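# Carry tube rack through self-closing door to desk

## Task

Move the tube rack from the counter, past the self-closing door, onto the desk. At the finish the rack must stand upright, each tube must be seated all the way down in a hole, and the door must be closed. If the rack or any tube touches the floor, the task fails. Either robot or both may be used. At the end, release the rack and move the robots away from it. A robot that topples or is left leaning also fails the task.

## Robot and tools

ROBOTS. Two identical Hello Robot Stretch 4 units, r1 and r2, each with one arm. Each has an omni-wheel base, a lift sliding on a mast, a telescoping arm that reaches forward, a three-joint wrist (yaw, pitch, roll) and a two-finger gripper with bendable steel fingers. It stands about 1.6 m tall; the base rim lies within 0.23 m of the base origin. Cameras per robot: rN_head_camera, rN_head_left_camera, rN_head_right_camera, rN_wrist_camera (N = 1 or 2).

FRAMES. Each robot reports in its own base frame: origin on the floor below the base centre, x ahead, y to the left, z up. hand_pose is the point between the open fingertips, expressed in that frame; with all wrist joints at 0 its axes line up with the base frame, and the printed value may be a little off. The odometry frame is the base frame as it was when the scene began. base_odometry counts wheel turns only, so slip shows up as motion; heading runs -3.142 to 3.142, left positive. Since each robot uses its own frames, the relative placement of r1 and r2 can only be judged from images, lidar_m and wrist_depth_mm.

execute_actions. Argument actions: a list holding one action, or empty (empty just returns state and images). Inside the action, keys are robot names "r1" and/or "r2"; each robot gets its own object. Per robot you may give "base", "joints", or both, plus optional "pace" and "contact_limits"; or else only "end_of_arm". Everything in one action starts at once; parts may finish at different times. Argument cameras: list of camera names, or "all"; omitted or null means all, [] means no images.
- base: exactly one relative move from where the base currently stands: {"translate_m": d} straight, forward positive, -2 to 2 m; {"strafe_m": d} sideways, left positive, -2 to 2 m; {"rotate_rad": d} spin in place, counter-clockwise (left) positive, -3.2 to 3.2 rad.
- joints: absolute targets by name (not offsets): lift_m 0 to 1.2 m; arm_m 0 to 0.55 m extension; wrist_yaw_rad -1.134 to 4.276 (0 ahead, positive left, 3.14 tucked back, beyond 3.4 the arm may block it); wrist_pitch_rad -1.117 to 4.259 (0 level, 1.57 pointing down); wrist_roll_rad -1.117 to 4.259 (0 fingers level, positive turns the gripper clockwise viewed from behind); gripper_m -0.038 to 0.141 m fingertip gap, negative means fingers squeezing together. Done-tolerances: lift and arm ±0.004, yaw and roll ±0.02, pitch ±0.05, gripper ±0.004. Joint targets outside range are clipped and reported; any other bad value or unknown key rejects the whole call.
- pace: "slow", "default", "fast", "max"; base up to 0.1/0.3/0.4/0.6 m/s and 1/2/3/4 rad/s, further capped when the lift is above 0.2 m (down to 0.3 m/s and 1 rad/s at 1.2 m).
- contact_limits: {"arm_m": v}, v from 0 (stops at the faintest touch) to 0.75 (pushes hardest); 0.5 if omitted.
- end_of_arm: "enable_torque" re-powers wrist or gripper motors that shut off.
An action may run up to 15 s. A robot or part omitted from an action may still be driving toward its earlier target. To unfold the wrist at scene start, send lift_m 0.4 with wrist_yaw_rad 0.

wait: seconds 0 to 10; commands nothing, returns state and images. zoom_image: camera name and region [x0, y0, x1, y1] in pixels of that camera's latest full image, top-left origin, at most 504x504. read_manual: only licence texts. finished_scene: pass the current scene's number; irreversible, so call it only when the goal holds steadily.

RESULTS. base_status and joint_status: "done" (for the base, wheels turned the commanded amount, slip included); "off_target" (stopped short, may still push); "contact_stop_at_<key>" (blocked; that part goes slack—a slack lift may sag under load, slack wheels may roll); "limit_stop_at_<name>"; "limit_stop_at_tilt" (lean over 6 degrees, lift/arm/wheels go slack until upright); "limit_stop_at_own_body" (self-collision guard, likely with the gripper tipped up and rolled); "torque_fault" (wrist motor overloaded and went limp; send enable_torque). If a result reports a stop, later calls in that same reply are skipped. on_its_own covers things not commanded; "held at" is a held target, not a position. lidar_m: 12 sectors of 30 degrees, first straight ahead, counter-clockwise (4th left, 7th behind, 10th right), distances in m; "-" means nothing seen or closer than 0.25 m; it sees from about 0.15 m up, misses clear objects and thin legs, sees the other robot. wrist_depth_mm: 7x7 grid of median depths, 100 to 2000 mm, includes robot bodies. turned_by_wheels vs turned_by_imu differing by more than about 0.1 rad suggests a bump or slip. base_tilt in degrees (forward, right positive) with a fixed bias up to 1.5. motor_effort in percent, positive toward higher joint values, bracket is the noisy peak; for wheel_0..2 positive turns the base right.

GRIPPING. Command a gap smaller than the object; going tighter pulls it toward the wrist, opening pushes it out. The gripper reading and "done" do not prove a grip; look for a clear gripper effort change. Stuck fingertips on a surface: raise the lift.

AVOID. Robots pressing into each other (fails the run); once bases touch, any more travel presses hard. Two robots driven the same distance can differ by up to about 3 cm per metre, which strains a shared load and can tip a robot. Turning or driving with over 1 kg held and arm_m above 0.2, especially at fast paces, risks a fall; so do steady pushes with a high gripper or high contact limit. A level gripper holding over about 2 kg faults the wrist. Do not drop, slam or shove things; keep rack and tubes off the floor; a loose object may be nudged occasionally.

Each tool is called by a JSON object that holds its "method" and its "body".

## Session

{"method": "execute_actions", "body": {"actions": []}}

Scene clock: 0.00 s.
r1.base_odometry: x=+0.000 y=+0.000 heading=+0.000 (m, m, rad; r1's odometry frame)
r1.turned_by_wheels: +0.000 (rad since the last result)
r1.turned_by_imu: +0.000 (rad since the last result)
r1.base_tilt: forward=-0.1 right=+0.6 (deg)
r1.lidar_m: 1.07 1.22 1.87 1.87 2.13 3.57 1.49 2.53 2.12 2.12 1.29 1.05
r1.base_status: not commanded
r1.joint_positions: lift_m=+0.212 arm_m=+0.000 wrist_yaw_rad=+3.121 wrist_pitch_rad=+0.002 wrist_roll_rad=-0.013 gripper_m=+0.057
r1.joint_status: not commanded
r1.motor_effort: lift_m=+21 arm_m=+0 wrist_yaw_rad=+4 wrist_pitch_rad=-8 wrist_roll_rad=+0 gripper_m=-2 wheel_0=+0 wheel_1=+0 wheel_2=+0 (%)
r1.hand_pose: x=-0.1153 y=+0.0935 z=+0.3899 quat_wxyz=(+0.010, -0.001, -0.007, +1.000) (m; r1's base frame)
r1.wrist_depth_mm: - 140 1661 - - - - / - 121 161 - - - - / - 127 172 - - - - / 138 144 1708 - - - - / 1863 - - 1756 1921 - - / 239 1336 199 1308 198 1182 1160 / 233 917 960 - 931 866 866
r2.base_odometry: x=+0.000 y=+0.000 heading=+0.000 (m, m, rad; r2's odometry frame)
r2.turned_by_wheels: +0.000 (rad since the last result)
r2.turned_by_imu: +0.000 (rad since the last result)
r2.base_tilt: forward=+0.0 right=+0.4 (deg)
r2.lidar_m: 2.30 2.48 1.26 1.22 1.29 1.70 1.66 1.85 2.59 1.47 1.51 2.37
r2.base_status: not commanded
r2.joint_positions: lift_m=+0.289 arm_m=-0.001 wrist_yaw_rad=+3.197 wrist_pitch_rad=+0.010 wrist_roll_rad=+0.006 gripper_m=+0.057
r2.joint_status: not commanded
r2.motor_effort: lift_m=+17 arm_m=-1 wrist_yaw_rad=-3 wrist_pitch_rad=-7 wrist_roll_rad=-1 gripper_m=-1 wheel_0=+0 wheel_1=+0 wheel_2=+0 (%)
r2.hand_pose: x=-0.1235 y=+0.0713 z=+0.4649 quat_wxyz=(-0.028, -0.005, +0.003, +1.000) (m; r2's base frame)
r2.wrist_depth_mm: - 132 133 1708 1661 1618 1576 / - 112 133 1708 1708 1618 1618 / - 116 139 1708 1708 1661 1661 / 137 135 260 1756 1708 1661 1661 / 215 1983 1863 1756 1708 1661 1661 / 224 1576 198 1537 199 1499 1464 / 222 1025 1098 107 1060 976 1025
pictures: r1_head_camera, r1_head_left_camera, r1_head_right_camera, r1_wrist_camera, r2_head_camera, r2_head_left_camera, r2_head_right_camera, r2_wrist_camera
Images, in order (width x height): r1_head_camera 420x560, r1_head_left_camera 420x672, r1_head_right_camera 420x672, r1_wrist_camera 616x392, r2_head_camera 420x560, r2_head_left_camera 420x672, r2_head_right_camera 420x672, r2_wrist_camera 616x392.

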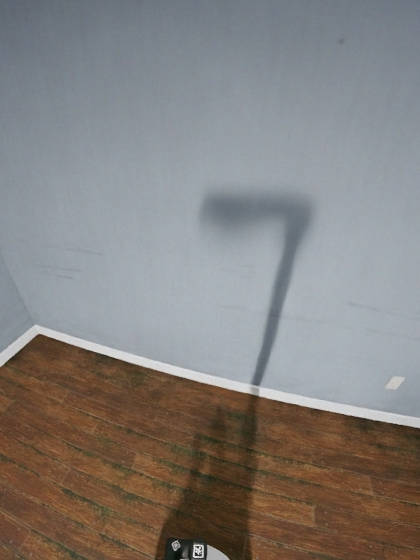

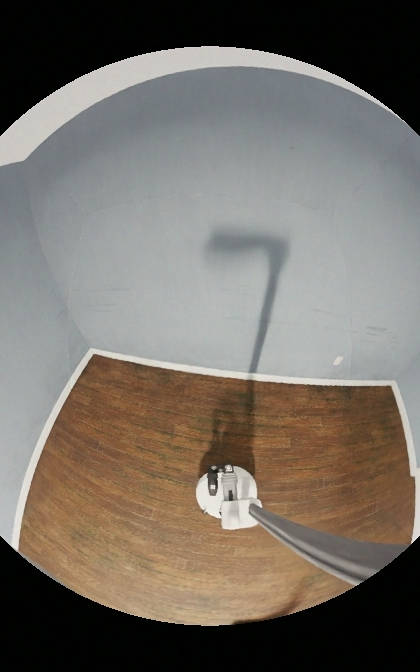

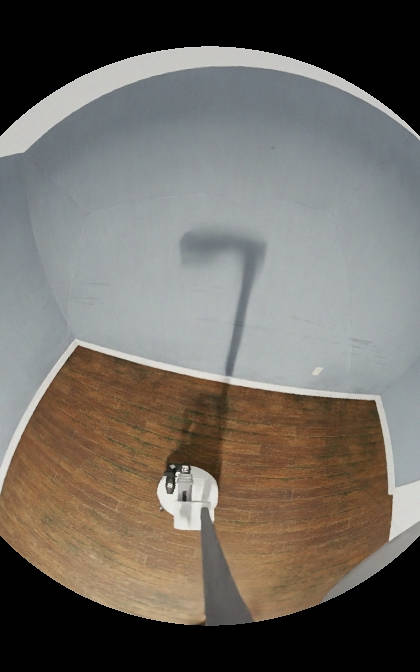

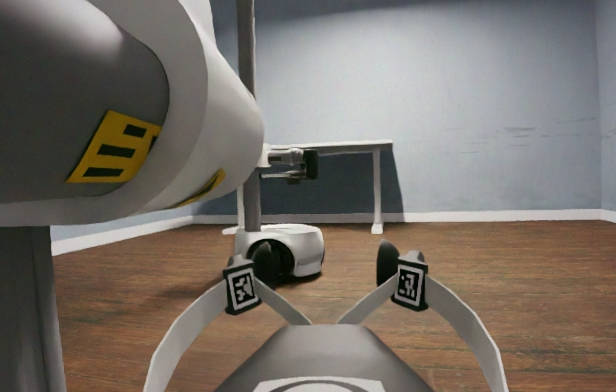

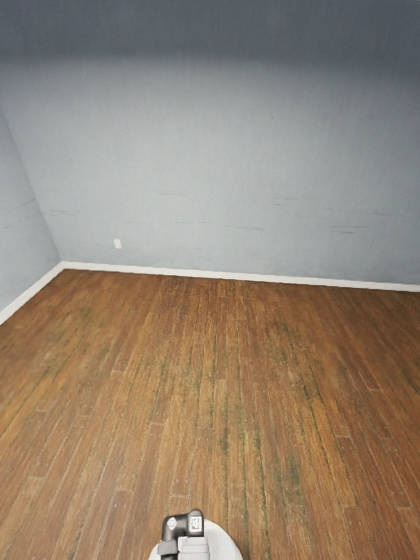

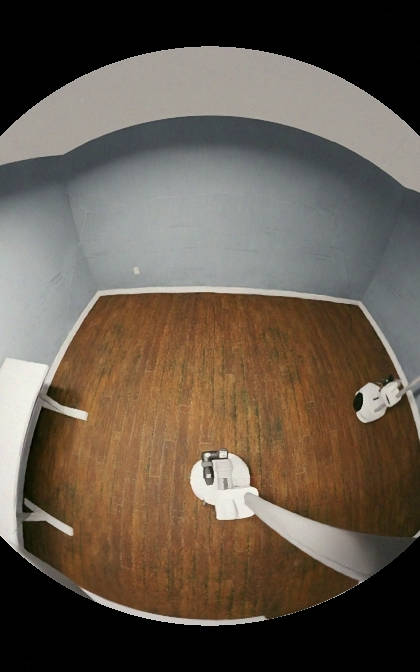

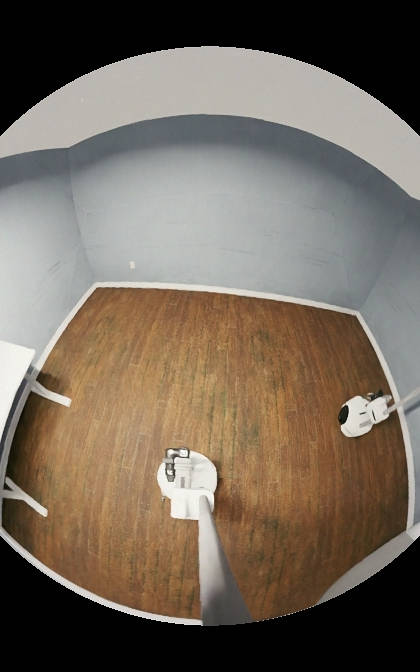

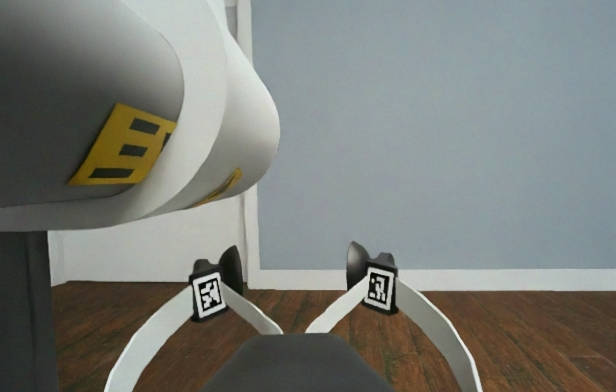

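{"method": "execute_actions", "body": {"actions": [{"r1":{"base":{"rotate_rad":3.0}},"r2":{"base":{"rotate_rad":2.2}}}], "cameras": ["r1_head_camera","r1_head_left_camera","r2_head_camera","r2_head_left_camera"]}}

Scene clock: 3.73 s.
r1.base_odometry: x=+0.000 y=+0.000 heading=+3.000 (m, m, rad; r1's odometry frame)
r1.turned_by_wheels: +3.000 (rad since the last result)
r1.turned_by_imu: +2.970 (rad since the last result)
r1.base_tilt: forward=-0.2 right=+0.7 (deg)
r1.lidar_m: 1.48 1.51 2.25 2.11 1.47 1.12 1.08 1.14 1.65 1.87 1.99 2.87
r1.base_status: done
r1.joint_positions: lift_m=+0.212 arm_m=+0.000 wrist_yaw_rad=+3.121 wrist_pitch_rad=+0.002 wrist_roll_rad=-0.013 gripper_m=+0.057
r1.joint_status: not commanded
r1.motor_effort: lift_m=+21(21) arm_m=+0(0) wrist_yaw_rad=+5(4) wrist_pitch_rad=-8(8) wrist_roll_rad=+1(1) gripper_m=-4(2) wheel_0=-2(7) wheel_1=-2(9) wheel_2=-1(2) (%)
r1.hand_pose: x=-0.1152 y=+0.0935 z=+0.3899 quat_wxyz=(+0.010, -0.001, -0.007, +1.000) (m; r1's base frame)
r1.wrist_depth_mm: - 140 1182 1160 1138 1118 1098 / - 121 160 1182 1160 1138 1098 / - 127 172 1160 1160 1138 1118 / 138 144 1182 1182 1182 1160 1138 / 1255 1281 1205 1205 1182 1160 1098 / 240 1229 200 1182 198 1138 1118 / 233 917 946 - 946 866 878
r2.base_odometry: x=+0.000 y=+0.000 heading=+2.199 (m, m, rad; r2's odometry frame)
r2.turned_by_wheels: +2.199 (rad since the last result)
r2.turned_by_imu: +2.254 (rad since the last result)
r2.base_tilt: forward=-0.2 right=+0.5 (deg)
r2.lidar_m: 1.37 1.64 1.62 1.93 2.72 1.46 2.79 2.34 2.31 2.43 1.23 1.19
r2.base_status: done
r2.joint_positions: lift_m=+0.289 arm_m=-0.001 wrist_yaw_rad=+3.197 wrist_pitch_rad=+0.010 wrist_roll_rad=+0.006 gripper_m=+0.057
r2.joint_status: not commanded
r2.motor_effort: lift_m=+17(17) arm_m=-1(1) wrist_yaw_rad=-3(0) wrist_pitch_rad=-8(7) wrist_roll_rad=+0(0) gripper_m=-2(4) wheel_0=-2(10) wheel_1=-3(9) wheel_2=-1(10) (%)
r2.hand_pose: x=-0.1235 y=+0.0713 z=+0.4649 quat_wxyz=(-0.028, -0.005, +0.003, +1.000) (m; r2's base frame)
r2.wrist_depth_mm: - 132 133 - - - - / - 112 133 - - - - / - 116 139 - - - - / 137 135 260 - - - - / 215 - - - - 1499 - / 223 1576 198 1537 199 1397 1430 / 221 1025 1098 107 1060 976 1025
pictures: r1_head_camera, r1_head_left_camera, r2_head_camera, r2_head_left_camera
Images, in order (width x height): r1_head_camera 420x560, r1_head_left_camera 420x672, r2_head_camera 420x560, r2_head_left_camera 420x672.

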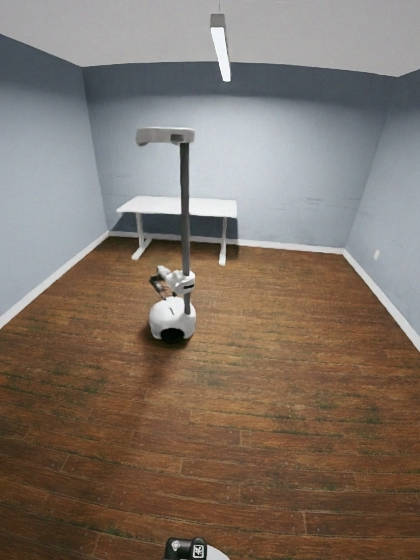

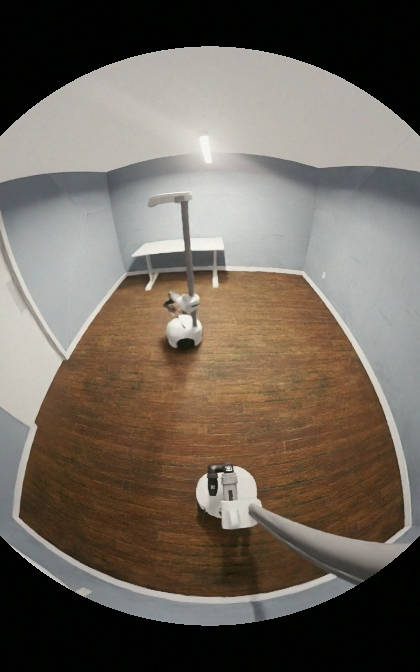

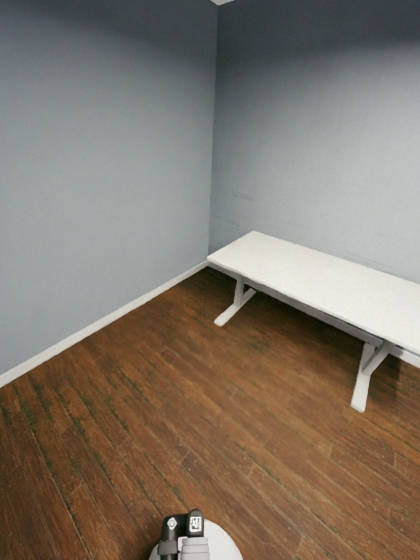

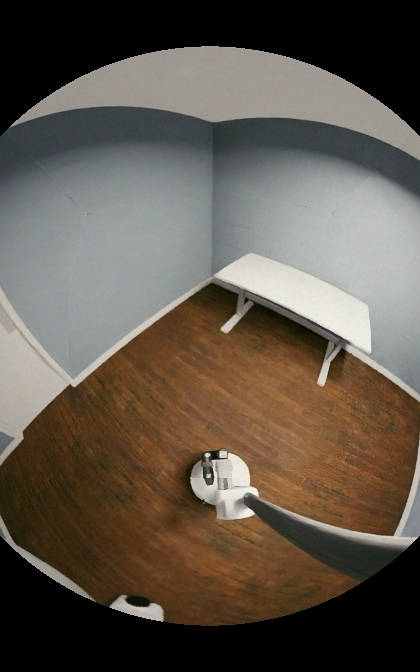

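{"method": "execute_actions", "body": {"actions": [{"r1":{"base":{"rotate_rad":1.3},"joints":{"lift_m":0.6,"wrist_yaw_rad":0}},"r2":{"base":{"rotate_rad":0.95},"joints":{"lift_m":0.6,"wrist_yaw_rad":0}}}], "cameras": ["r1_head_camera","r1_head_left_camera","r2_head_camera","r2_head_left_camera"]}}

Scene clock: 7.63 s.
r1.base_odometry: x=+0.000 y=+0.000 heading=-1.984 (m, m, rad; r1's odometry frame)
r1.turned_by_wheels: +1.299 (rad since the last result)
r1.turned_by_imu: +1.286 (rad since the last result)
r1.base_tilt: forward=-0.2 right=+0.6 (deg)
r1.lidar_m: 2.10 1.99 1.19 1.07 1.08 1.31 1.87 1.88 2.24 2.88 1.48 2.44
r1.base_status: done
r1.joint_positions: lift_m=+0.600 arm_m=+0.000 wrist_yaw_rad=+0.001 wrist_pitch_rad=+0.002 wrist_roll_rad=-0.013 gripper_m=+0.057
r1.joint_status: all done
r1.motor_effort: lift_m=+25(26) arm_m=+0(0) wrist_yaw_rad=+0(5) wrist_pitch_rad=-8(8) wrist_roll_rad=-1(0) gripper_m=-3(2) wheel_0=-2(8) wheel_1=-3(6) wheel_2=-2(12) (%)
r1.hand_pose: x=+0.4599 y=-0.0872 z=+0.7774 quat_wxyz=(+1.000, -0.007, +0.001, +0.000) (m; r1's base frame)
r1.wrist_depth_mm: 1756 1756 1808 1921 - - - / 1708 1756 1863 - - - - / 1756 1808 1863 - - - - / 1756 1808 1863 - - - - / 1708 1808 1808 - - - - / 1708 1808 199 - 199 - - / 1708 1661 1756 - 1661 1576 1537
r2.base_odometry: x=+0.000 y=+0.000 heading=-3.134 (m, m, rad; r2's odometry frame)
r2.turned_by_wheels: +0.949 (rad since the last result)
r2.turned_by_imu: +0.973 (rad since the last result)
r2.base_tilt: forward=-0.1 right=+0.3 (deg)
r2.lidar_m: 1.64 1.85 2.63 1.39 1.58 2.37 2.33 2.50 1.24 1.22 1.31 1.68
r2.base_status: done
r2.joint_positions: lift_m=+0.600 arm_m=-0.001 wrist_yaw_rad=+0.001 wrist_pitch_rad=+0.010 wrist_roll_rad=+0.006 gripper_m=+0.057
r2.joint_status: all done
r2.motor_effort: lift_m=+22(23) arm_m=-1(1) wrist_yaw_rad=-2(13) wrist_pitch_rad=-7(7) wrist_roll_rad=+0(1) gripper_m=-1(1) wheel_0=-3(11) wheel_1=-4(9) wheel_2=-2(9) (%)
r2.hand_pose: x=+0.4579 y=-0.0872 z=+0.7750 quat_wxyz=(+1.000, +0.003, +0.005, +0.000) (m; r2's base frame)
r2.wrist_depth_mm: 1576 1537 1397 1430 1366 1336 1308 / 1537 1499 1430 1397 1366 1366 1308 / 1576 1537 1430 1430 1397 1366 1308 / 1618 1576 1464 1430 1397 1366 1336 / 1618 1576 1464 1430 1430 1366 1336 / 1618 1618 198 1464 199 1397 1336 / 1661 1576 1576 107 1430 1397 1366
pictures: r1_head_camera, r1_head_left_camera, r2_head_camera, r2_head_left_camera
Images, in order (width x height): r1_head_camera 420x560, r1_head_left_camera 420x672, r2_head_camera 420x560, r2_head_left_camera 420x672.

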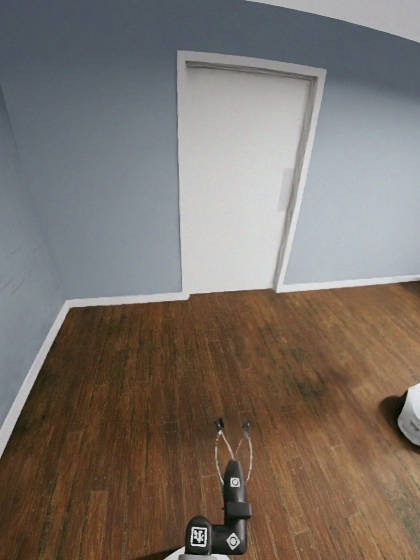

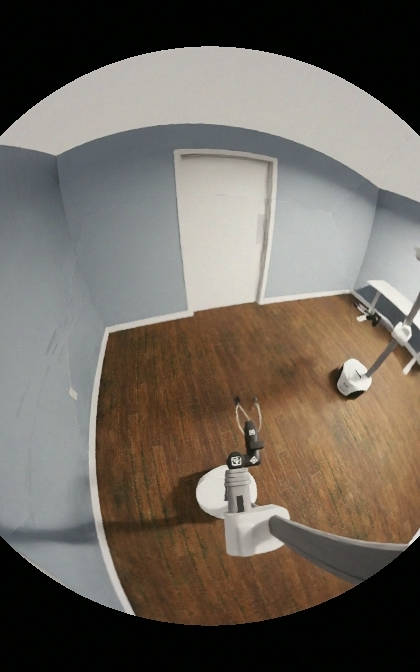

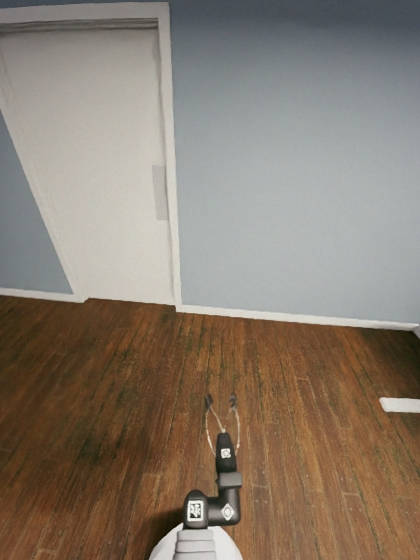

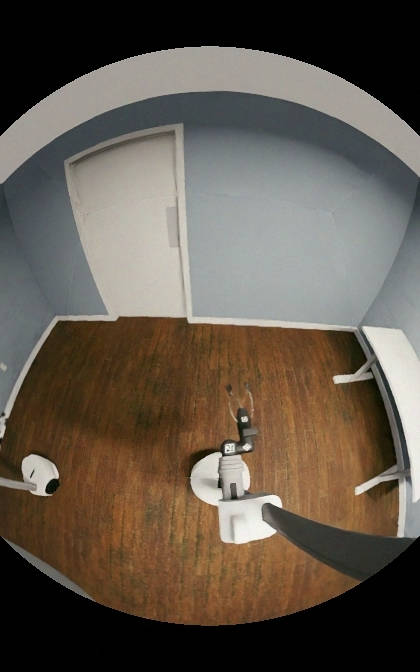

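{"method": "execute_actions", "body": {"actions": [{"r1":{"base":{"rotate_rad":0.24}},"r2":{"base":{"rotate_rad":-0.12}}}], "cameras": ["r1_head_camera","r2_head_camera"]}}

Scene clock: 12.97 s.
r1.base_odometry: x=+0.000 y=+0.000 heading=-1.744 (m, m, rad; r1's odometry frame)
r1.turned_by_wheels: +0.240 (rad since the last result)
r1.turned_by_imu: +0.236 (rad since the last result)
r1.base_tilt: forward=-0.2 right=+0.6 (deg)
r1.lidar_m: 2.12 1.51 1.10 1.07 1.13 1.61 1.88 1.96 2.75 1.46 1.48 2.26
r1.base_status: done
r1.joint_positions: lift_m=+0.600 arm_m=+0.000 wrist_yaw_rad=+0.000 wrist_pitch_rad=+0.002 wrist_roll_rad=-0.013 gripper_m=+0.057
r1.joint_status: not commanded
r1.motor_effort: lift_m=+25(25) arm_m=+0(0) wrist_yaw_rad=+3(3) wrist_pitch_rad=-8(7) wrist_roll_rad=+0(1) gripper_m=-3(4) wheel_0=-1(7) wheel_1=-1(7) wheel_2=-1(2) (%)
r1.hand_pose: x=+0.4599 y=-0.0873 z=+0.7774 quat_wxyz=(+1.000, -0.007, +0.001, +0.000) (m; r1's base frame)
r1.wrist_depth_mm: 1537 1863 1921 1863 1863 1863 1708 / 1537 1863 1921 1863 1863 1921 1756 / 1537 1921 1921 1863 1863 1863 1756 / 1499 1921 1921 1921 1921 1863 1863 / 1576 1863 1921 1863 1863 1921 1808 / 1499 1983 200 1863 198 1863 1863 / 1499 1661 1756 - 1708 1537 1537
r2.base_odometry: x=+0.000 y=+0.000 heading=+3.029 (m, m, rad; r2's odometry frame)
r2.turned_by_wheels: -0.120 (rad since the last result)
r2.turned_by_imu: -0.121 (rad since the last result)
r2.base_tilt: forward=-0.2 right=+0.3 (deg)
r2.lidar_m: 1.64 1.79 2.35 1.46 1.48 2.44 2.30 2.36 1.27 1.20 1.27 1.72
r2.base_status: done
r2.joint_positions: lift_m=+0.600 arm_m=-0.001 wrist_yaw_rad=+0.000 wrist_pitch_rad=+0.010 wrist_roll_rad=+0.006 gripper_m=+0.057
r2.joint_status: not commanded
r2.motor_effort: lift_m=+22(22) arm_m=-1(1) wrist_yaw_rad=-2(4) wrist_pitch_rad=-7(7) wrist_roll_rad=-1(0) gripper_m=-8(4) wheel_0=+2(7) wheel_1=+2(6) wheel_2=+0(2) (%)
r2.hand_pose: x=+0.4579 y=-0.0873 z=+0.7750 quat_wxyz=(+1.000, +0.003, +0.005, +0.000) (m; r2's base frame)
r2.wrist_depth_mm: 1430 1430 1397 1397 1397 1430 1430 / 1464 1464 1397 1397 1430 1430 1430 / 1464 1430 1430 1397 1397 1430 1464 / 1499 1464 1397 1430 1464 1430 1464 / 1464 1499 1430 1430 1430 1430 1464 / 1499 1537 198 1464 199 1430 1464 / 1499 1464 1430 107 1499 1464 1499
pictures: r1_head_camera, r2_head_camera
Images, in order (width x height): r1_head_camera 420x560, r2_head_camera 420x560.

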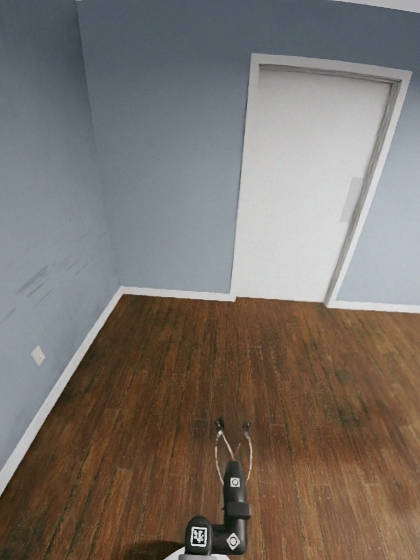

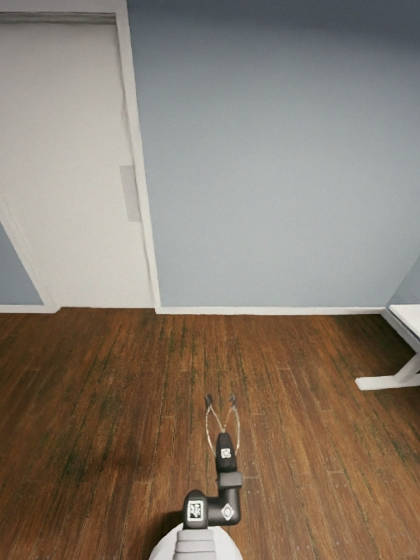

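{"method": "execute_actions", "body": {"actions": [{"r2":{"base":{"strafe_m":0.9},"joints":{"lift_m":0.25,"wrist_yaw_rad":3.14},"pace":"fast"}}], "cameras": []}}

{"method": "execute_actions", "body": {"actions": [{"r2":{"base":{"translate_m":1.2},"pace":"fast"}}], "cameras": ["r2_head_camera","r2_head_left_camera"]}}

Scene clock: 21.40 s.
r1.base_odometry: x=+0.000 y=+0.000 heading=-1.744 (m, m, rad; r1's odometry frame)
r1.turned_by_wheels: +0.000 (rad since the last result)
r1.turned_by_imu: -0.003 (rad since the last result)
r1.base_tilt: forward=-0.2 right=+0.6 (deg)
r1.lidar_m: 2.10 1.50 1.11 1.07 1.12 1.61 1.88 1.98 2.76 2.88 0.65 2.26
r1.base_status: not commanded
r1.joint_positions: lift_m=+0.600 arm_m=+0.000 wrist_yaw_rad=+0.000 wrist_pitch_rad=+0.002 wrist_roll_rad=-0.013 gripper_m=+0.057
r1.joint_status: not commanded
r1.motor_effort: lift_m=+25(25) arm_m=+0(0) wrist_yaw_rad=+3(2) wrist_pitch_rad=-9(8) wrist_roll_rad=+0(1) gripper_m=-4(5) wheel_0=-1(1) wheel_1=-1(1) wheel_2=-1(0) (%)
r1.hand_pose: x=+0.4599 y=-0.0873 z=+0.7774 quat_wxyz=(+1.000, -0.007, +0.001, +0.000) (m; r1's base frame)
r1.wrist_depth_mm: 1537 1921 1921 1808 1863 1863 1756 / 1537 1921 1863 1808 1808 1863 1756 / 1537 1863 1921 1863 1863 1808 1808 / 1537 1983 1921 1863 1863 1921 1808 / 1499 1983 1921 1921 1921 1921 1808 / 1499 1921 200 1863 198 1921 1808 / 1464 1661 1708 - 1756 1576 1576
r2.base_odometry: x=-0.101 y=-0.894 heading=+3.029 (m, m, rad; r2's odometry frame)
r2.turned_by_wheels: +0.000 (rad since the last result)
r2.turned_by_imu: +0.002 (rad since the last result)
r2.base_tilt: forward=-0.2 right=+0.3 (deg)
r2.lidar_m: 1.70 1.72 1.87 0.59 0.64 0.75 2.32 2.41 3.03 2.12 2.21 1.69
r2.base_status: done
r2.joint_positions: lift_m=+0.250 arm_m=-0.001 wrist_yaw_rad=+3.139 wrist_pitch_rad=+0.010 wrist_roll_rad=+0.006 gripper_m=+0.057
r2.joint_status: all done
r2.motor_effort: lift_m=+14(18) arm_m=-1(1) wrist_yaw_rad=-1(9) wrist_pitch_rad=-7(7) wrist_roll_rad=+0(0) gripper_m=-5(8) wheel_0=-1(13) wheel_1=+0(13) wheel_2=+0(2) (%)
r2.hand_pose: x=-0.1189 y=+0.0880 z=+0.4257 quat_wxyz=(+0.001, -0.005, +0.003, +1.000) (m; r2's base frame)
r2.wrist_depth_mm: - 134 - - - - - / - 121 179 - - - - / - 133 187 - - - - / 136 137 - - - - - / - - - - - - 1983 / 1366 1499 198 1430 199 1366 946 / 960 946 1008 107 991 917 661
pictures: none
No camera images: the call's "cameras" was empty. Leave "cameras" out to get every camera's image.

Scene clock: 25.77 s.
r1.base_odometry: x=+0.000 y=+0.000 heading=-1.744 (m, m, rad; r1's odometry frame)
r1.turned_by_wheels: +0.000 (rad since the last result)
r1.turned_by_imu: -0.002 (rad since the last result)
r1.base_tilt: forward=-0.2 right=+0.6 (deg)
r1.lidar_m: 2.10 1.47 1.10 1.07 1.13 1.62 1.86 1.97 2.74 2.87 2.92 1.60
r1.base_status: not commanded
r1.joint_positions: lift_m=+0.600 arm_m=+0.000 wrist_yaw_rad=+0.000 wrist_pitch_rad=+0.002 wrist_roll_rad=-0.013 gripper_m=+0.057
r1.joint_status: not commanded
r1.motor_effort: lift_m=+25(25) arm_m=+0(0) wrist_yaw_rad=+2(2) wrist_pitch_rad=-8(8) wrist_roll_rad=+0(0) gripper_m=-1(4) wheel_0=-1(1) wheel_1=-1(1) wheel_2=+0(0) (%)
r1.hand_pose: x=+0.4599 y=-0.0873 z=+0.7774 quat_wxyz=(+1.000, -0.007, +0.001, +0.000) (m; r1's base frame)
r1.wrist_depth_mm: 1537 1921 1863 1808 1863 1863 1756 / 1537 1921 1808 1863 1863 1863 1708 / 1576 1921 1921 1863 1863 1863 1756 / 1537 1921 1983 1863 1921 1983 1756 / 1537 1921 1921 1921 1921 1863 1205 / 1499 1983 198 1863 199 1537 1863 / 1464 1661 1756 - 1756 1308 1255
r2.base_odometry: x=-1.294 y=-0.760 heading=+3.029 (m, m, rad; r2's odometry frame)
r2.turned_by_wheels: +0.000 (rad since the last result)
r2.turned_by_imu: -0.002 (rad since the last result)
r2.base_tilt: forward=-0.2 right=+0.3 (deg)
r2.lidar_m: 0.49 0.53 0.70 1.70 1.88 1.35 3.61 3.67 2.20 1.89 0.62 0.52
r2.base_status: done
r2.joint_positions: lift_m=+0.250 arm_m=-0.001 wrist_yaw_rad=+3.140 wrist_pitch_rad=+0.010 wrist_roll_rad=+0.006 gripper_m=+0.057
r2.joint_status: not commanded
r2.motor_effort: lift_m=+14(14) arm_m=-1(1) wrist_yaw_rad=+1(0) wrist_pitch_rad=-7(7) wrist_roll_rad=+0(0) gripper_m=-4(1) wheel_0=-1(9) wheel_1=+2(9) wheel_2=+2(11) (%)
r2.hand_pose: x=-0.1189 y=+0.0880 z=+0.4257 quat_wxyz=(+0.001, -0.005, +0.003, +1.000) (m; r2's base frame)
r2.wrist_depth_mm: - 134 - - - - - / - 121 179 - - - - / - 133 186 - - - - / 136 137 - - - - - / - - - - 1708 1756 - / 1366 1464 198 1397 200 1366 1336 / 960 960 1025 107 991 904 960
pictures: r2_head_camera, r2_head_left_camera
Images, in order (width x height): r2_head_camera 420x560, r2_head_left_camera 420x672.

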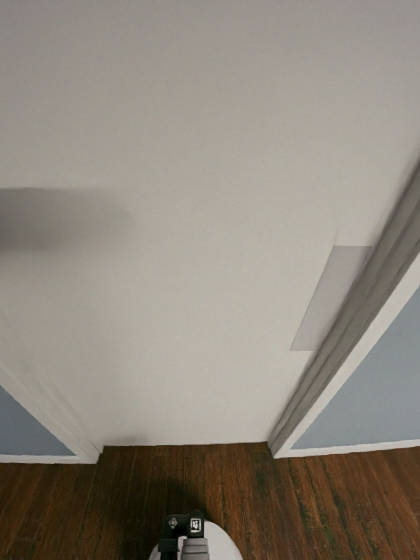

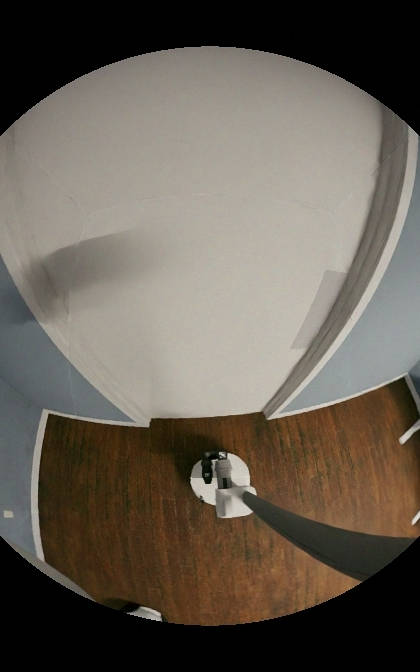

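{"method": "execute_actions", "body": {"actions": [{"r2":{"base":{"translate_m":0.6},"pace":"slow"}}], "cameras": ["r2_head_camera","r2_head_left_camera"]}}

Scene clock: 34.77 s.
r1.base_odometry: x=+0.000 y=+0.000 heading=-1.744 (m, m, rad; r1's odometry frame)
r1.turned_by_wheels: +0.000 (rad since the last result)
r1.turned_by_imu: -0.004 (rad since the last result)
r1.base_tilt: forward=-0.2 right=+0.7 (deg)
r1.lidar_m: 2.11 1.49 1.13 1.07 1.13 1.61 1.87 1.97 2.74 2.87 2.92 2.13
r1.base_status: not commanded
r1.joint_positions: lift_m=+0.600 arm_m=+0.000 wrist_yaw_rad=+0.000 wrist_pitch_rad=+0.002 wrist_roll_rad=-0.013 gripper_m=+0.057
r1.joint_status: not commanded
r1.motor_effort: lift_m=+25(26) arm_m=+0(0) wrist_yaw_rad=+3(2) wrist_pitch_rad=-9(8) wrist_roll_rad=-1(1) gripper_m=-3(4) wheel_0=-1(1) wheel_1=-1(1) wheel_2=+0(1) (%)
r1.hand_pose: x=+0.4599 y=-0.0873 z=+0.7774 quat_wxyz=(+1.000, -0.007, +0.001, +0.000) (m; r1's base frame)
r1.wrist_depth_mm: 1537 1863 1863 1808 - - 1756 / 1576 1921 1921 1808 - - 1756 / 1537 1921 1863 1863 - - 1756 / 1537 1921 1921 1983 - - 1808 / 1537 1921 1921 1921 1863 - 1808 / 1499 1983 199 1863 198 1863 1808 / 1464 1708 1756 - 1708 1576 1576
r2.base_odometry: x=-1.889 y=-0.693 heading=+3.030 (m, m, rad; r2's odometry frame)
r2.turned_by_wheels: +0.000 (rad since the last result)
r2.turned_by_imu: +0.139 (rad since the last result)
r2.base_tilt: forward=-0.4 right=+0.3 (deg)
r2.lidar_m: 0.25 - 0.25 0.35 1.92 1.85 4.18 2.76 0.48 0.45 0.56 0.25
r2.base_status: done
r2.joint_positions: lift_m=+0.250 arm_m=-0.002 wrist_yaw_rad=+3.162 wrist_pitch_rad=+0.011 wrist_roll_rad=+0.006 gripper_m=+0.057
r2.joint_status: not commanded
r2.on_its_own: wrist_yaw_rad is at rest, and its effort (-63) is outside its rest range (-13 to +13)
r2.motor_effort: lift_m=+16(16) arm_m=+1(1) wrist_yaw_rad=-63(78) wrist_pitch_rad=-10(10) wrist_roll_rad=+0(1) gripper_m=-5(5) wheel_0=+2(32) wheel_1=+22(27) wheel_2=-20(30) (%)
r2.hand_pose: x=-0.1212 y=+0.0814 z=+0.4254 quat_wxyz=(-0.010, -0.005, +0.003, +1.000) (m; r2's base frame)
r2.wrist_depth_mm: - 132 - - - - - / - 117 150 - - - - / - 123 163 - - - - / 136 136 - - - - - / - - - - - - - / 1281 1464 198 1397 199 1366 1336 / 917 960 1008 107 991 917 931
pictures: r2_head_camera, r2_head_left_camera
Images, in order (width x height): r2_head_camera 420x560, r2_head_left_camera 420x672.

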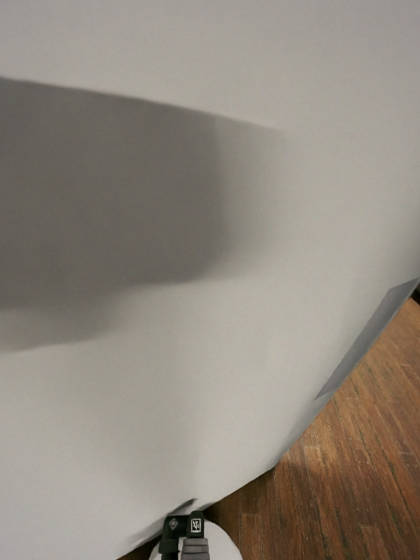

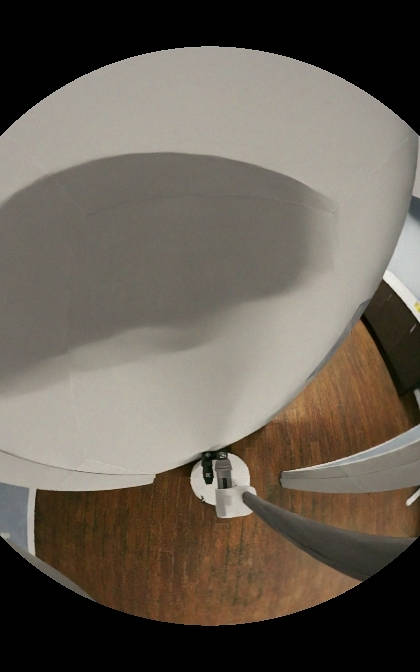

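{"method": "execute_actions", "body": {"actions": [{"r2":{"base":{"rotate_rad":-1.71},"pace":"slow"}}], "cameras": ["r2_head_left_camera"]}}

{"method": "execute_actions", "body": {"actions": [{"r2":{"base":{"strafe_m":0.4},"pace":"slow"}}], "cameras": ["r2_head_left_camera","r2_head_right_camera"]}}

Scene clock: 39.70 s.
r1.base_odometry: x=+0.000 y=+0.000 heading=-1.744 (m, m, rad; r1's odometry frame)
r1.turned_by_wheels: +0.000 (rad since the last result)
r1.turned_by_imu: -0.002 (rad since the last result)
r1.base_tilt: forward=-0.2 right=+0.6 (deg)
r1.lidar_m: 2.11 1.49 1.10 1.06 1.13 1.61 1.87 1.98 2.75 2.87 2.92 2.10
r1.base_status: not commanded
r1.joint_positions: lift_m=+0.600 arm_m=+0.000 wrist_yaw_rad=+0.000 wrist_pitch_rad=+0.002 wrist_roll_rad=-0.013 gripper_m=+0.057
r1.joint_status: not commanded
r1.motor_effort: lift_m=+25(25) arm_m=+0(0) wrist_yaw_rad=+3(1) wrist_pitch_rad=-8(7) wrist_roll_rad=+0(0) gripper_m=-3(3) wheel_0=-1(1) wheel_1=-1(1) wheel_2=+0(0) (%)
r1.hand_pose: x=+0.4599 y=-0.0873 z=+0.7774 quat_wxyz=(+1.000, -0.007, +0.001, +0.000) (m; r1's base frame)
r1.wrist_depth_mm: 1537 1863 1863 1863 1921 - 1756 / 1537 1921 1921 1863 - - 1808 / 1537 1921 1921 1863 - - 1756 / 1537 1921 1921 1921 - - 1808 / 1499 1921 1921 1863 1863 - 1863 / 1499 1921 200 1921 198 1863 1863 / 1499 1661 1708 - 1756 1576 1576
r2.base_odometry: x=-1.888 y=-0.691 heading=+1.321 (m, m, rad; r2's odometry frame)
r2.turned_by_wheels: -1.708 (rad since the last result)
r2.turned_by_imu: -1.642 (rad since the last result)
r2.base_tilt: forward=-0.1 right=+0.3 (deg)
r2.lidar_m: 0.49 0.55 0.25 0.25 - 0.25 0.31 1.86 1.85 4.08 2.90 2.31
r2.base_status: done
r2.joint_positions: lift_m=+0.250 arm_m=-0.002 wrist_yaw_rad=+3.140 wrist_pitch_rad=+0.010 wrist_roll_rad=+0.006 gripper_m=+0.057
r2.joint_status: not commanded
r2.motor_effort: lift_m=+16(16) arm_m=+0(1) wrist_yaw_rad=+1(81) wrist_pitch_rad=-7(10) wrist_roll_rad=-1(0) gripper_m=-4(5) wheel_0=-16(18) wheel_1=+26(34) wheel_2=+12(18) (%)
r2.hand_pose: x=-0.1191 y=+0.0879 z=+0.4255 quat_wxyz=(+0.001, -0.005, +0.003, +1.000) (m; r2's base frame)
r2.wrist_depth_mm: - 134 574 407 273 206 175 / - 121 178 413 277 208 177 / - 133 186 421 281 211 178 / 136 137 585 427 283 212 179 / 1921 1863 591 433 263 214 180 / 1366 1464 198 436 199 215 181 / 976 946 946 107 281 202 182
pictures: r2_head_left_camera
Images, in order (width x height): r2_head_left_camera 420x672.

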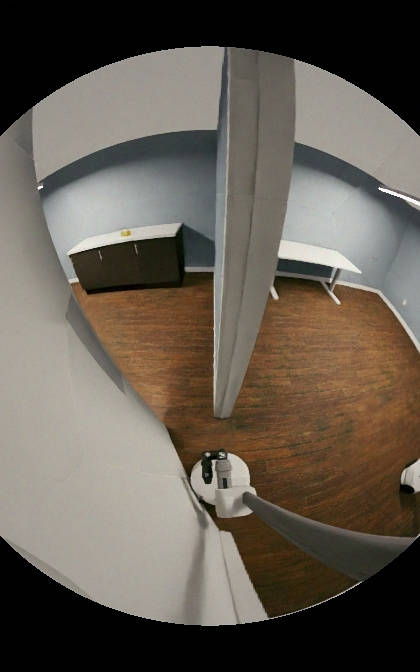

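Scene clock: 46.67 s.
r1.base_odometry: x=+0.000 y=+0.000 heading=-1.744 (m, m, rad; r1's odometry frame)
r1.turned_by_wheels: +0.000 (rad since the last result)
r1.turned_by_imu: -0.003 (rad since the last result)
r1.base_tilt: forward=-0.1 right=+0.5 (deg)
r1.lidar_m: 2.11 1.48 1.12 1.07 1.14 1.60 1.88 1.96 2.75 2.88 2.94 1.90
r1.base_status: not commanded
r1.joint_positions: lift_m=+0.600 arm_m=+0.000 wrist_yaw_rad=+0.000 wrist_pitch_rad=+0.002 wrist_roll_rad=-0.013 gripper_m=+0.057
r1.joint_status: not commanded
r1.motor_effort: lift_m=+25(25) arm_m=+0(0) wrist_yaw_rad=+3(3) wrist_pitch_rad=-8(8) wrist_roll_rad=+0(0) gripper_m=+0(4) wheel_0=-1(1) wheel_1=-1(1) wheel_2=+0(0) (%)
r1.hand_pose: x=+0.4599 y=-0.0873 z=+0.7774 quat_wxyz=(+1.000, -0.007, +0.001, +0.000) (m; r1's base frame)
r1.wrist_depth_mm: 1537 1863 1863 1863 1921 1863 1808 / 1576 1921 1863 1921 1921 1863 1756 / 1537 1921 1921 1863 1863 1863 1756 / 1537 1983 1921 1921 1921 1921 1863 / 1537 1921 1921 1921 1921 1756 1808 / 1499 1983 200 1921 198 1661 1808 / 1464 1708 1756 - 1708 1537 1576
r2.base_odometry: x=-1.679 y=-0.738 heading=+1.295 (m, m, rad; r2's odometry frame)
r2.turned_by_wheels: -0.026 (rad since the last result)
r2.turned_by_imu: -0.024 (rad since the last result)
r2.base_tilt: forward=-0.3 right=+0.4 (deg)
r2.lidar_m: 0.50 0.27 0.25 - 0.25 0.29 0.55 1.85 1.63 3.83 2.94 2.23
r2.base_status: strafe_m contact_stop (by the wheels' count: -0.214 of +0.400)
r2.joint_positions: lift_m=+0.250 arm_m=-0.002 wrist_yaw_rad=+3.140 wrist_pitch_rad=+0.010 wrist_roll_rad=+0.006 gripper_m=+0.057
r2.joint_status: not commanded
r2.on_its_own: the wheels are slack since a contact_stop
r2.motor_effort: lift_m=+16(16) arm_m=+0(0) wrist_yaw_rad=-2(0) wrist_pitch_rad=-8(7) wrist_roll_rad=-1(0) gripper_m=-5(4) wheel_0=+0(29) wheel_1=+0(36) wheel_2=+0(10) (%)
r2.hand_pose: x=-0.1191 y=+0.0879 z=+0.4255 quat_wxyz=(+0.001, -0.005, +0.003, +1.000) (m; r2's base frame)
r2.wrist_depth_mm: - 133 1863 1808 544 263 190 / - 121 178 1863 559 266 192 / - 133 186 1863 574 267 193 / 136 137 1863 1863 585 271 195 / 1863 1921 1863 1863 449 272 196 / 1366 1464 198 1308 199 273 198 / 976 960 1008 107 530 239 198
pictures: r2_head_left_camera, r2_head_right_camera
Images, in order (width x height): r2_head_left_camera 420x672, r2_head_right_camera 420x672.

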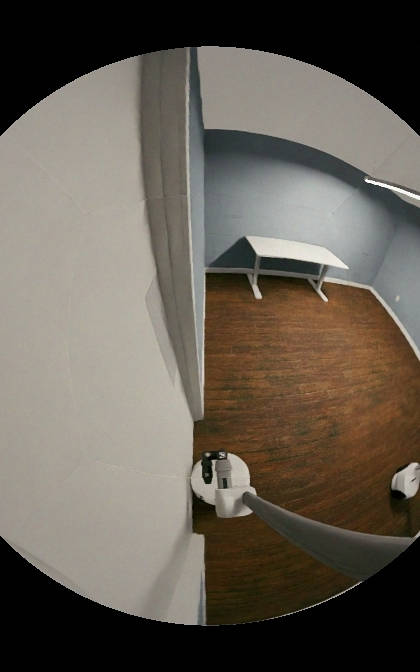

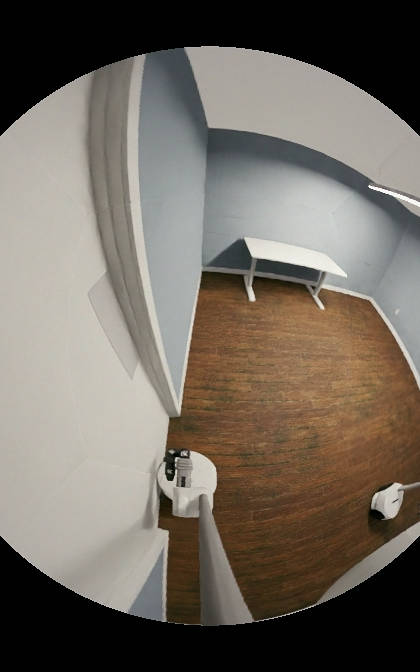

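{"method": "execute_actions", "body": {"actions": [{"r2":{"base":{"translate_m":0.17},"pace":"slow"}}], "cameras": []}}

{"method": "execute_actions", "body": {"actions": [{"r2":{"base":{"strafe_m":0.45},"pace":"slow"}}], "cameras": ["r2_head_left_camera","r2_head_right_camera"]}}

Scene clock: 52.17 s.
r1.base_odometry: x=+0.000 y=+0.000 heading=-1.744 (m, m, rad; r1's odometry frame)
r1.turned_by_wheels: +0.000 (rad since the last result)
r1.turned_by_imu: -0.002 (rad since the last result)
r1.base_tilt: forward=-0.2 right=+0.6 (deg)
r1.lidar_m: 2.12 1.50 1.10 1.07 1.12 1.60 1.88 1.98 2.75 2.87 2.95 1.96
r1.base_status: not commanded
r1.joint_positions: lift_m=+0.600 arm_m=+0.000 wrist_yaw_rad=+0.000 wrist_pitch_rad=+0.002 wrist_roll_rad=-0.013 gripper_m=+0.057
r1.joint_status: not commanded
r1.motor_effort: lift_m=+25(25) arm_m=+0(0) wrist_yaw_rad=+2(2) wrist_pitch_rad=-8(8) wrist_roll_rad=+0(2) gripper_m=-6(5) wheel_0=-1(1) wheel_1=-1(1) wheel_2=+0(0) (%)
r1.hand_pose: x=+0.4599 y=-0.0873 z=+0.7774 quat_wxyz=(+1.000, -0.007, +0.001, +0.000) (m; r1's base frame)
r1.wrist_depth_mm: 1537 1921 1863 1808 1921 1863 1756 / 1576 1863 1863 1921 1921 1863 1756 / 1576 1921 1921 1863 1921 1863 1808 / 1537 - 1921 1863 1921 1921 1808 / 1499 1921 1921 1863 1921 1921 1808 / 1537 1921 199 1921 198 1618 1808 / 1464 1661 1708 - 1708 1537 1537
r2.base_odometry: x=-1.632 y=-0.575 heading=+1.296 (m, m, rad; r2's odometry frame)
r2.turned_by_wheels: +0.001 (rad since the last result)
r2.turned_by_imu: +0.003 (rad since the last result)
r2.base_tilt: forward=-0.3 right=+0.4 (deg)
r2.lidar_m: 0.37 0.27 0.25 - 0.25 0.28 0.68 2.05 1.76 3.85 2.72 2.07
r2.base_status: done
r2.joint_positions: lift_m=+0.250 arm_m=-0.002 wrist_yaw_rad=+3.140 wrist_pitch_rad=+0.010 wrist_roll_rad=+0.006 gripper_m=+0.057
r2.joint_status: not commanded
r2.motor_effort: lift_m=+16(16) arm_m=+0(0) wrist_yaw_rad=+0(1) wrist_pitch_rad=-8(7) wrist_roll_rad=+0(0) gripper_m=-5(4) wheel_0=-6(8) wheel_1=+22(26) wheel_2=-5(10) (%)
r2.hand_pose: x=-0.1191 y=+0.0879 z=+0.4255 quat_wxyz=(+0.001, -0.005, +0.003, +1.000) (m; r2's base frame)
r2.wrist_depth_mm: - 133 - - 530 257 187 / - 121 178 - 539 260 189 / - 133 186 - 549 263 191 / 136 137 - - 564 266 192 / - - - - 433 267 193 / 1366 1464 198 1308 199 270 195 / 976 946 1025 107 512 236 195
pictures: none
No camera images: the call's "cameras" was empty. Leave "cameras" out to get every camera's image.

Scene clock: 57.80 s.
r1.base_odometry: x=+0.000 y=+0.000 heading=-1.744 (m, m, rad; r1's odometry frame)
r1.turned_by_wheels: +0.000 (rad since the last result)
r1.turned_by_imu: -0.002 (rad since the last result)
r1.base_tilt: forward=-0.1 right=+0.6 (deg)
r1.lidar_m: 2.11 1.48 1.10 1.07 1.13 1.61 1.87 1.98 2.76 2.88 2.90 2.38
r1.base_status: not commanded
r1.joint_positions: lift_m=+0.600 arm_m=+0.000 wrist_yaw_rad=+0.000 wrist_pitch_rad=+0.002 wrist_roll_rad=-0.013 gripper_m=+0.057
r1.joint_status: not commanded
r1.motor_effort: lift_m=+25(25) arm_m=+0(0) wrist_yaw_rad=+3(3) wrist_pitch_rad=-7(8) wrist_roll_rad=+0(1) gripper_m=-4(0) wheel_0=-1(1) wheel_1=-1(1) wheel_2=+0(0) (%)
r1.hand_pose: x=+0.4599 y=-0.0873 z=+0.7774 quat_wxyz=(+1.000, -0.007, +0.001, +0.000) (m; r1's base frame)
r1.wrist_depth_mm: 1537 1863 1921 1808 - - 1756 / 1537 1983 1863 1863 - - 1756 / 1537 1921 1863 1863 - - 1808 / 1537 1921 1921 1808 - - 1756 / 1537 1921 1921 1921 - - 1863 / 1499 1983 200 1863 198 - 1808 / 1464 1708 1756 - 1708 1576 1618
r2.base_odometry: x=-2.064 y=-0.453 heading=+1.297 (m, m, rad; r2's odometry frame)
r2.turned_by_wheels: +0.001 (rad since the last result)
r2.turned_by_imu: +0.003 (rad since the last result)
r2.base_tilt: forward=-0.1 right=+0.3 (deg)
r2.lidar_m: 0.97 2.32 0.33 0.25 - 0.25 0.25 0.57 2.26 4.30 0.50 0.37
r2.base_status: done
r2.joint_positions: lift_m=+0.250 arm_m=-0.002 wrist_yaw_rad=+3.140 wrist_pitch_rad=+0.010 wrist_roll_rad=+0.006 gripper_m=+0.057
r2.joint_status: not commanded
r2.motor_effort: lift_m=+16(16) arm_m=+0(0) wrist_yaw_rad=-2(0) wrist_pitch_rad=-7(7) wrist_roll_rad=-1(1) gripper_m=-4(6) wheel_0=-14(30) wheel_1=+19(31) wheel_2=+7(11) (%)
r2.hand_pose: x=-0.1191 y=+0.0879 z=+0.4255 quat_wxyz=(+0.001, -0.005, +0.003, +1.000) (m; r2's base frame)
r2.wrist_depth_mm: - 133 415 330 258 211 186 / - 121 178 336 262 213 188 / - 133 186 342 264 215 187 / 136 137 433 343 266 216 189 / - 778 442 349 253 218 190 / 1366 778 198 351 200 220 191 / 976 732 549 107 266 210 193
pictures: r2_head_left_camera, r2_head_right_camera
Images, in order (width x height): r2_head_left_camera 420x672, r2_head_right_camera 420x672.

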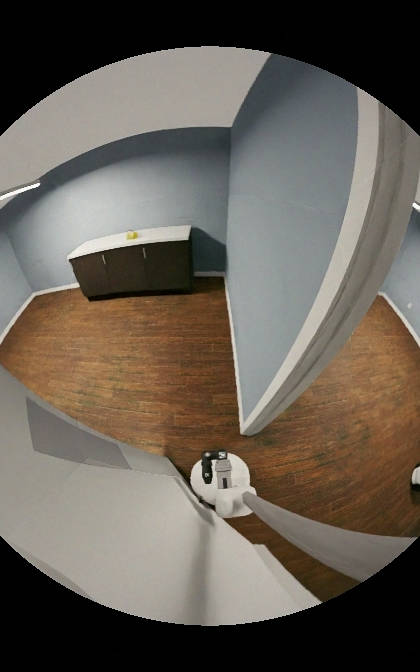

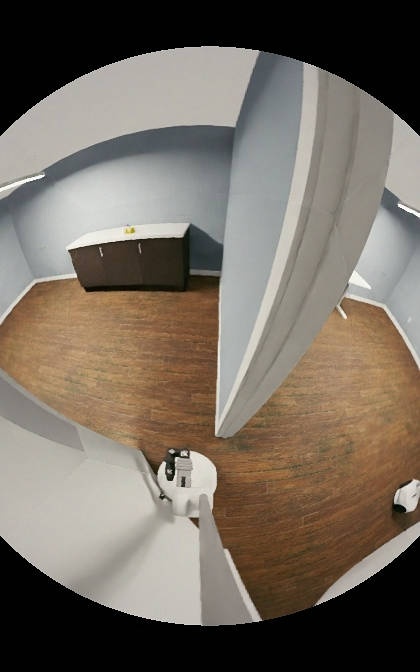

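{"method": "execute_actions", "body": {"actions": [{"r2":{"base":{"strafe_m":0.4},"pace":"slow"}}], "cameras": ["r2_head_left_camera"]}}

{"method": "execute_actions", "body": {"actions": [{"r2":{"base":{"translate_m":-0.35},"pace":"slow"}}], "cameras": ["r2_head_left_camera","r2_head_right_camera"]}}

Scene clock: 64.47 s.
r1.base_odometry: x=+0.000 y=+0.000 heading=-1.744 (m, m, rad; r1's odometry frame)
r1.turned_by_wheels: +0.000 (rad since the last result)
r1.turned_by_imu: -0.003 (rad since the last result)
r1.base_tilt: forward=-0.2 right=+0.6 (deg)
r1.lidar_m: 2.10 1.47 1.11 1.07 1.14 1.61 1.88 1.98 2.73 2.88 2.95 2.43
r1.base_status: not commanded
r1.joint_positions: lift_m=+0.600 arm_m=+0.000 wrist_yaw_rad=+0.000 wrist_pitch_rad=+0.002 wrist_roll_rad=-0.013 gripper_m=+0.057
r1.joint_status: not commanded
r1.motor_effort: lift_m=+25(25) arm_m=+0(0) wrist_yaw_rad=+2(4) wrist_pitch_rad=-8(9) wrist_roll_rad=+0(1) gripper_m=-2(7) wheel_0=-1(1) wheel_1=-1(1) wheel_2=+0(1) (%)
r1.hand_pose: x=+0.4599 y=-0.0873 z=+0.7774 quat_wxyz=(+1.000, -0.007, +0.001, +0.000) (m; r1's base frame)
r1.wrist_depth_mm: 1576 1921 1863 1808 - - 1756 / 1537 1921 1921 1808 - - 1808 / 1618 1921 1863 1863 - - 1808 / 1537 1921 1921 1863 - - 1808 / 1499 1921 1921 1863 - - 1808 / 1499 1921 199 1921 198 - 1808 / 1464 1661 1708 - 1708 1537 1576
r2.base_odometry: x=-2.449 y=-0.345 heading=+1.297 (m, m, rad; r2's odometry frame)
r2.turned_by_wheels: +0.000 (rad since the last result)
r2.turned_by_imu: +0.066 (rad since the last result)
r2.base_tilt: forward=-0.1 right=+0.2 (deg)
r2.lidar_m: 2.20 2.38 4.08 0.25 0.25 - 0.25 0.32 2.57 4.69 0.65 0.88
r2.base_status: done
r2.joint_positions: lift_m=+0.250 arm_m=-0.002 wrist_yaw_rad=+3.140 wrist_pitch_rad=+0.010 wrist_roll_rad=+0.006 gripper_m=+0.057
r2.joint_status: not commanded
r2.motor_effort: lift_m=+16(16) arm_m=+0(0) wrist_yaw_rad=+0(1) wrist_pitch_rad=-7(7) wrist_roll_rad=+0(1) gripper_m=-3(4) wheel_0=-11(21) wheel_1=+9(26) wheel_2=+7(5) (%)
r2.hand_pose: x=-0.1191 y=+0.0879 z=+0.4255 quat_wxyz=(+0.001, -0.005, +0.003, +1.000) (m; r2's base frame)
r2.wrist_depth_mm: - 133 325 290 251 222 202 / - 121 178 294 254 224 204 / - 133 186 297 255 224 206 / 136 137 338 298 258 228 206 / 544 445 343 303 251 229 208 / 554 452 198 303 200 229 209 / 564 424 382 107 260 224 211
pictures: r2_head_left_camera
Images, in order (width x height): r2_head_left_camera 420x672.

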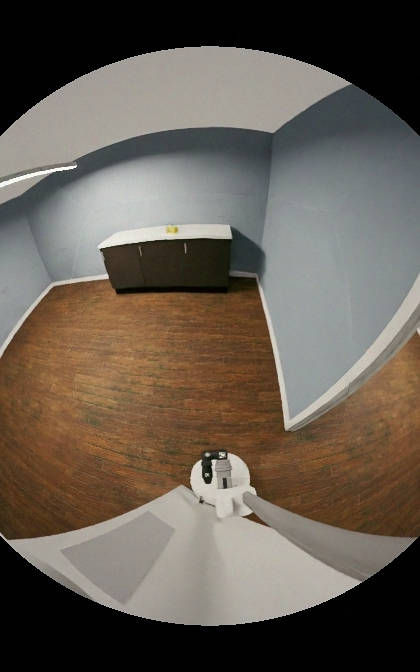

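Scene clock: 69.23 s.
r1.base_odometry: x=+0.000 y=+0.000 heading=-1.744 (m, m, rad; r1's odometry frame)
r1.turned_by_wheels: +0.000 (rad since the last result)
r1.turned_by_imu: -0.002 (rad since the last result)
r1.base_tilt: forward=-0.2 right=+0.7 (deg)
r1.lidar_m: 2.12 1.48 1.10 1.07 1.14 1.60 1.87 1.97 2.74 2.86 2.91 2.43
r1.base_status: not commanded
r1.joint_positions: lift_m=+0.600 arm_m=+0.000 wrist_yaw_rad=+0.000 wrist_pitch_rad=+0.002 wrist_roll_rad=-0.013 gripper_m=+0.057
r1.joint_status: not commanded
r1.motor_effort: lift_m=+25(25) arm_m=+0(0) wrist_yaw_rad=+2(2) wrist_pitch_rad=-8(8) wrist_roll_rad=+0(0) gripper_m=-4(4) wheel_0=-1(1) wheel_1=-1(1) wheel_2=+0(0) (%)
r1.hand_pose: x=+0.4599 y=-0.0873 z=+0.7774 quat_wxyz=(+1.000, -0.007, +0.001, +0.000) (m; r1's base frame)
r1.wrist_depth_mm: 1537 1921 1863 1863 - - 1756 / 1537 1983 1863 1863 - - 1808 / 1537 1921 1983 1863 - - 1808 / 1576 1921 1921 1863 - - 1808 / 1537 1983 1863 1921 - - 1808 / 1537 1983 200 1921 198 - 1808 / 1499 1661 1708 - 1661 1576 1576
r2.base_odometry: x=-2.544 y=-0.682 heading=+1.296 (m, m, rad; r2's odometry frame)
r2.turned_by_wheels: -0.001 (rad since the last result)
r2.turned_by_imu: -0.092 (rad since the last result)
r2.base_tilt: forward=-0.2 right=+0.4 (deg)
r2.lidar_m: 2.48 2.64 4.14 4.00 0.26 0.25 - 0.25 0.30 2.40 0.96 0.91
r2.base_status: done
r2.joint_positions: lift_m=+0.250 arm_m=-0.002 wrist_yaw_rad=+3.140 wrist_pitch_rad=+0.010 wrist_roll_rad=+0.006 gripper_m=+0.057
r2.joint_status: not commanded
r2.motor_effort: lift_m=+16(16) arm_m=+0(0) wrist_yaw_rad=-2(2) wrist_pitch_rad=-7(7) wrist_roll_rad=+0(0) gripper_m=-5(4) wheel_0=-6(14) wheel_1=-10(19) wheel_2=+9(20) (%)
r2.hand_pose: x=-0.1191 y=+0.0879 z=+0.4255 quat_wxyz=(+0.001, -0.005, +0.003, +1.000) (m; r2's base frame)
r2.wrist_depth_mm: - 133 314 310 307 304 301 / - 121 178 314 309 306 303 / - 133 186 315 312 309 304 / 136 137 320 317 314 310 307 / 332 329 322 320 315 314 309 / 332 329 198 322 199 315 312 / 336 332 329 107 322 317 314
pictures: r2_head_left_camera, r2_head_right_camera
Images, in order (width x height): r2_head_left_camera 420x672, r2_head_right_camera 420x672.

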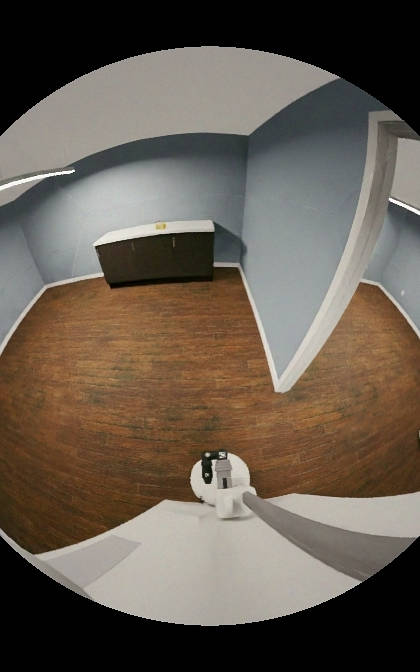

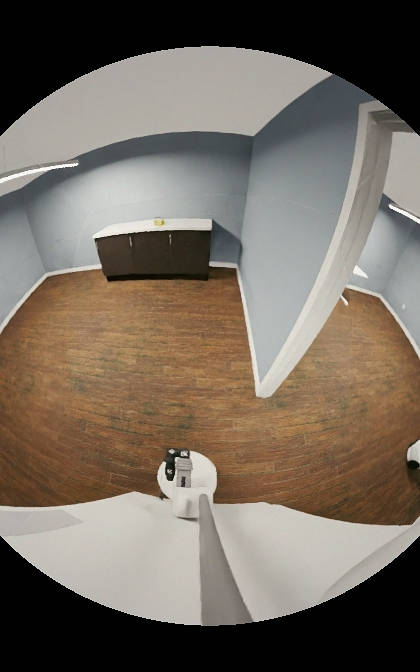

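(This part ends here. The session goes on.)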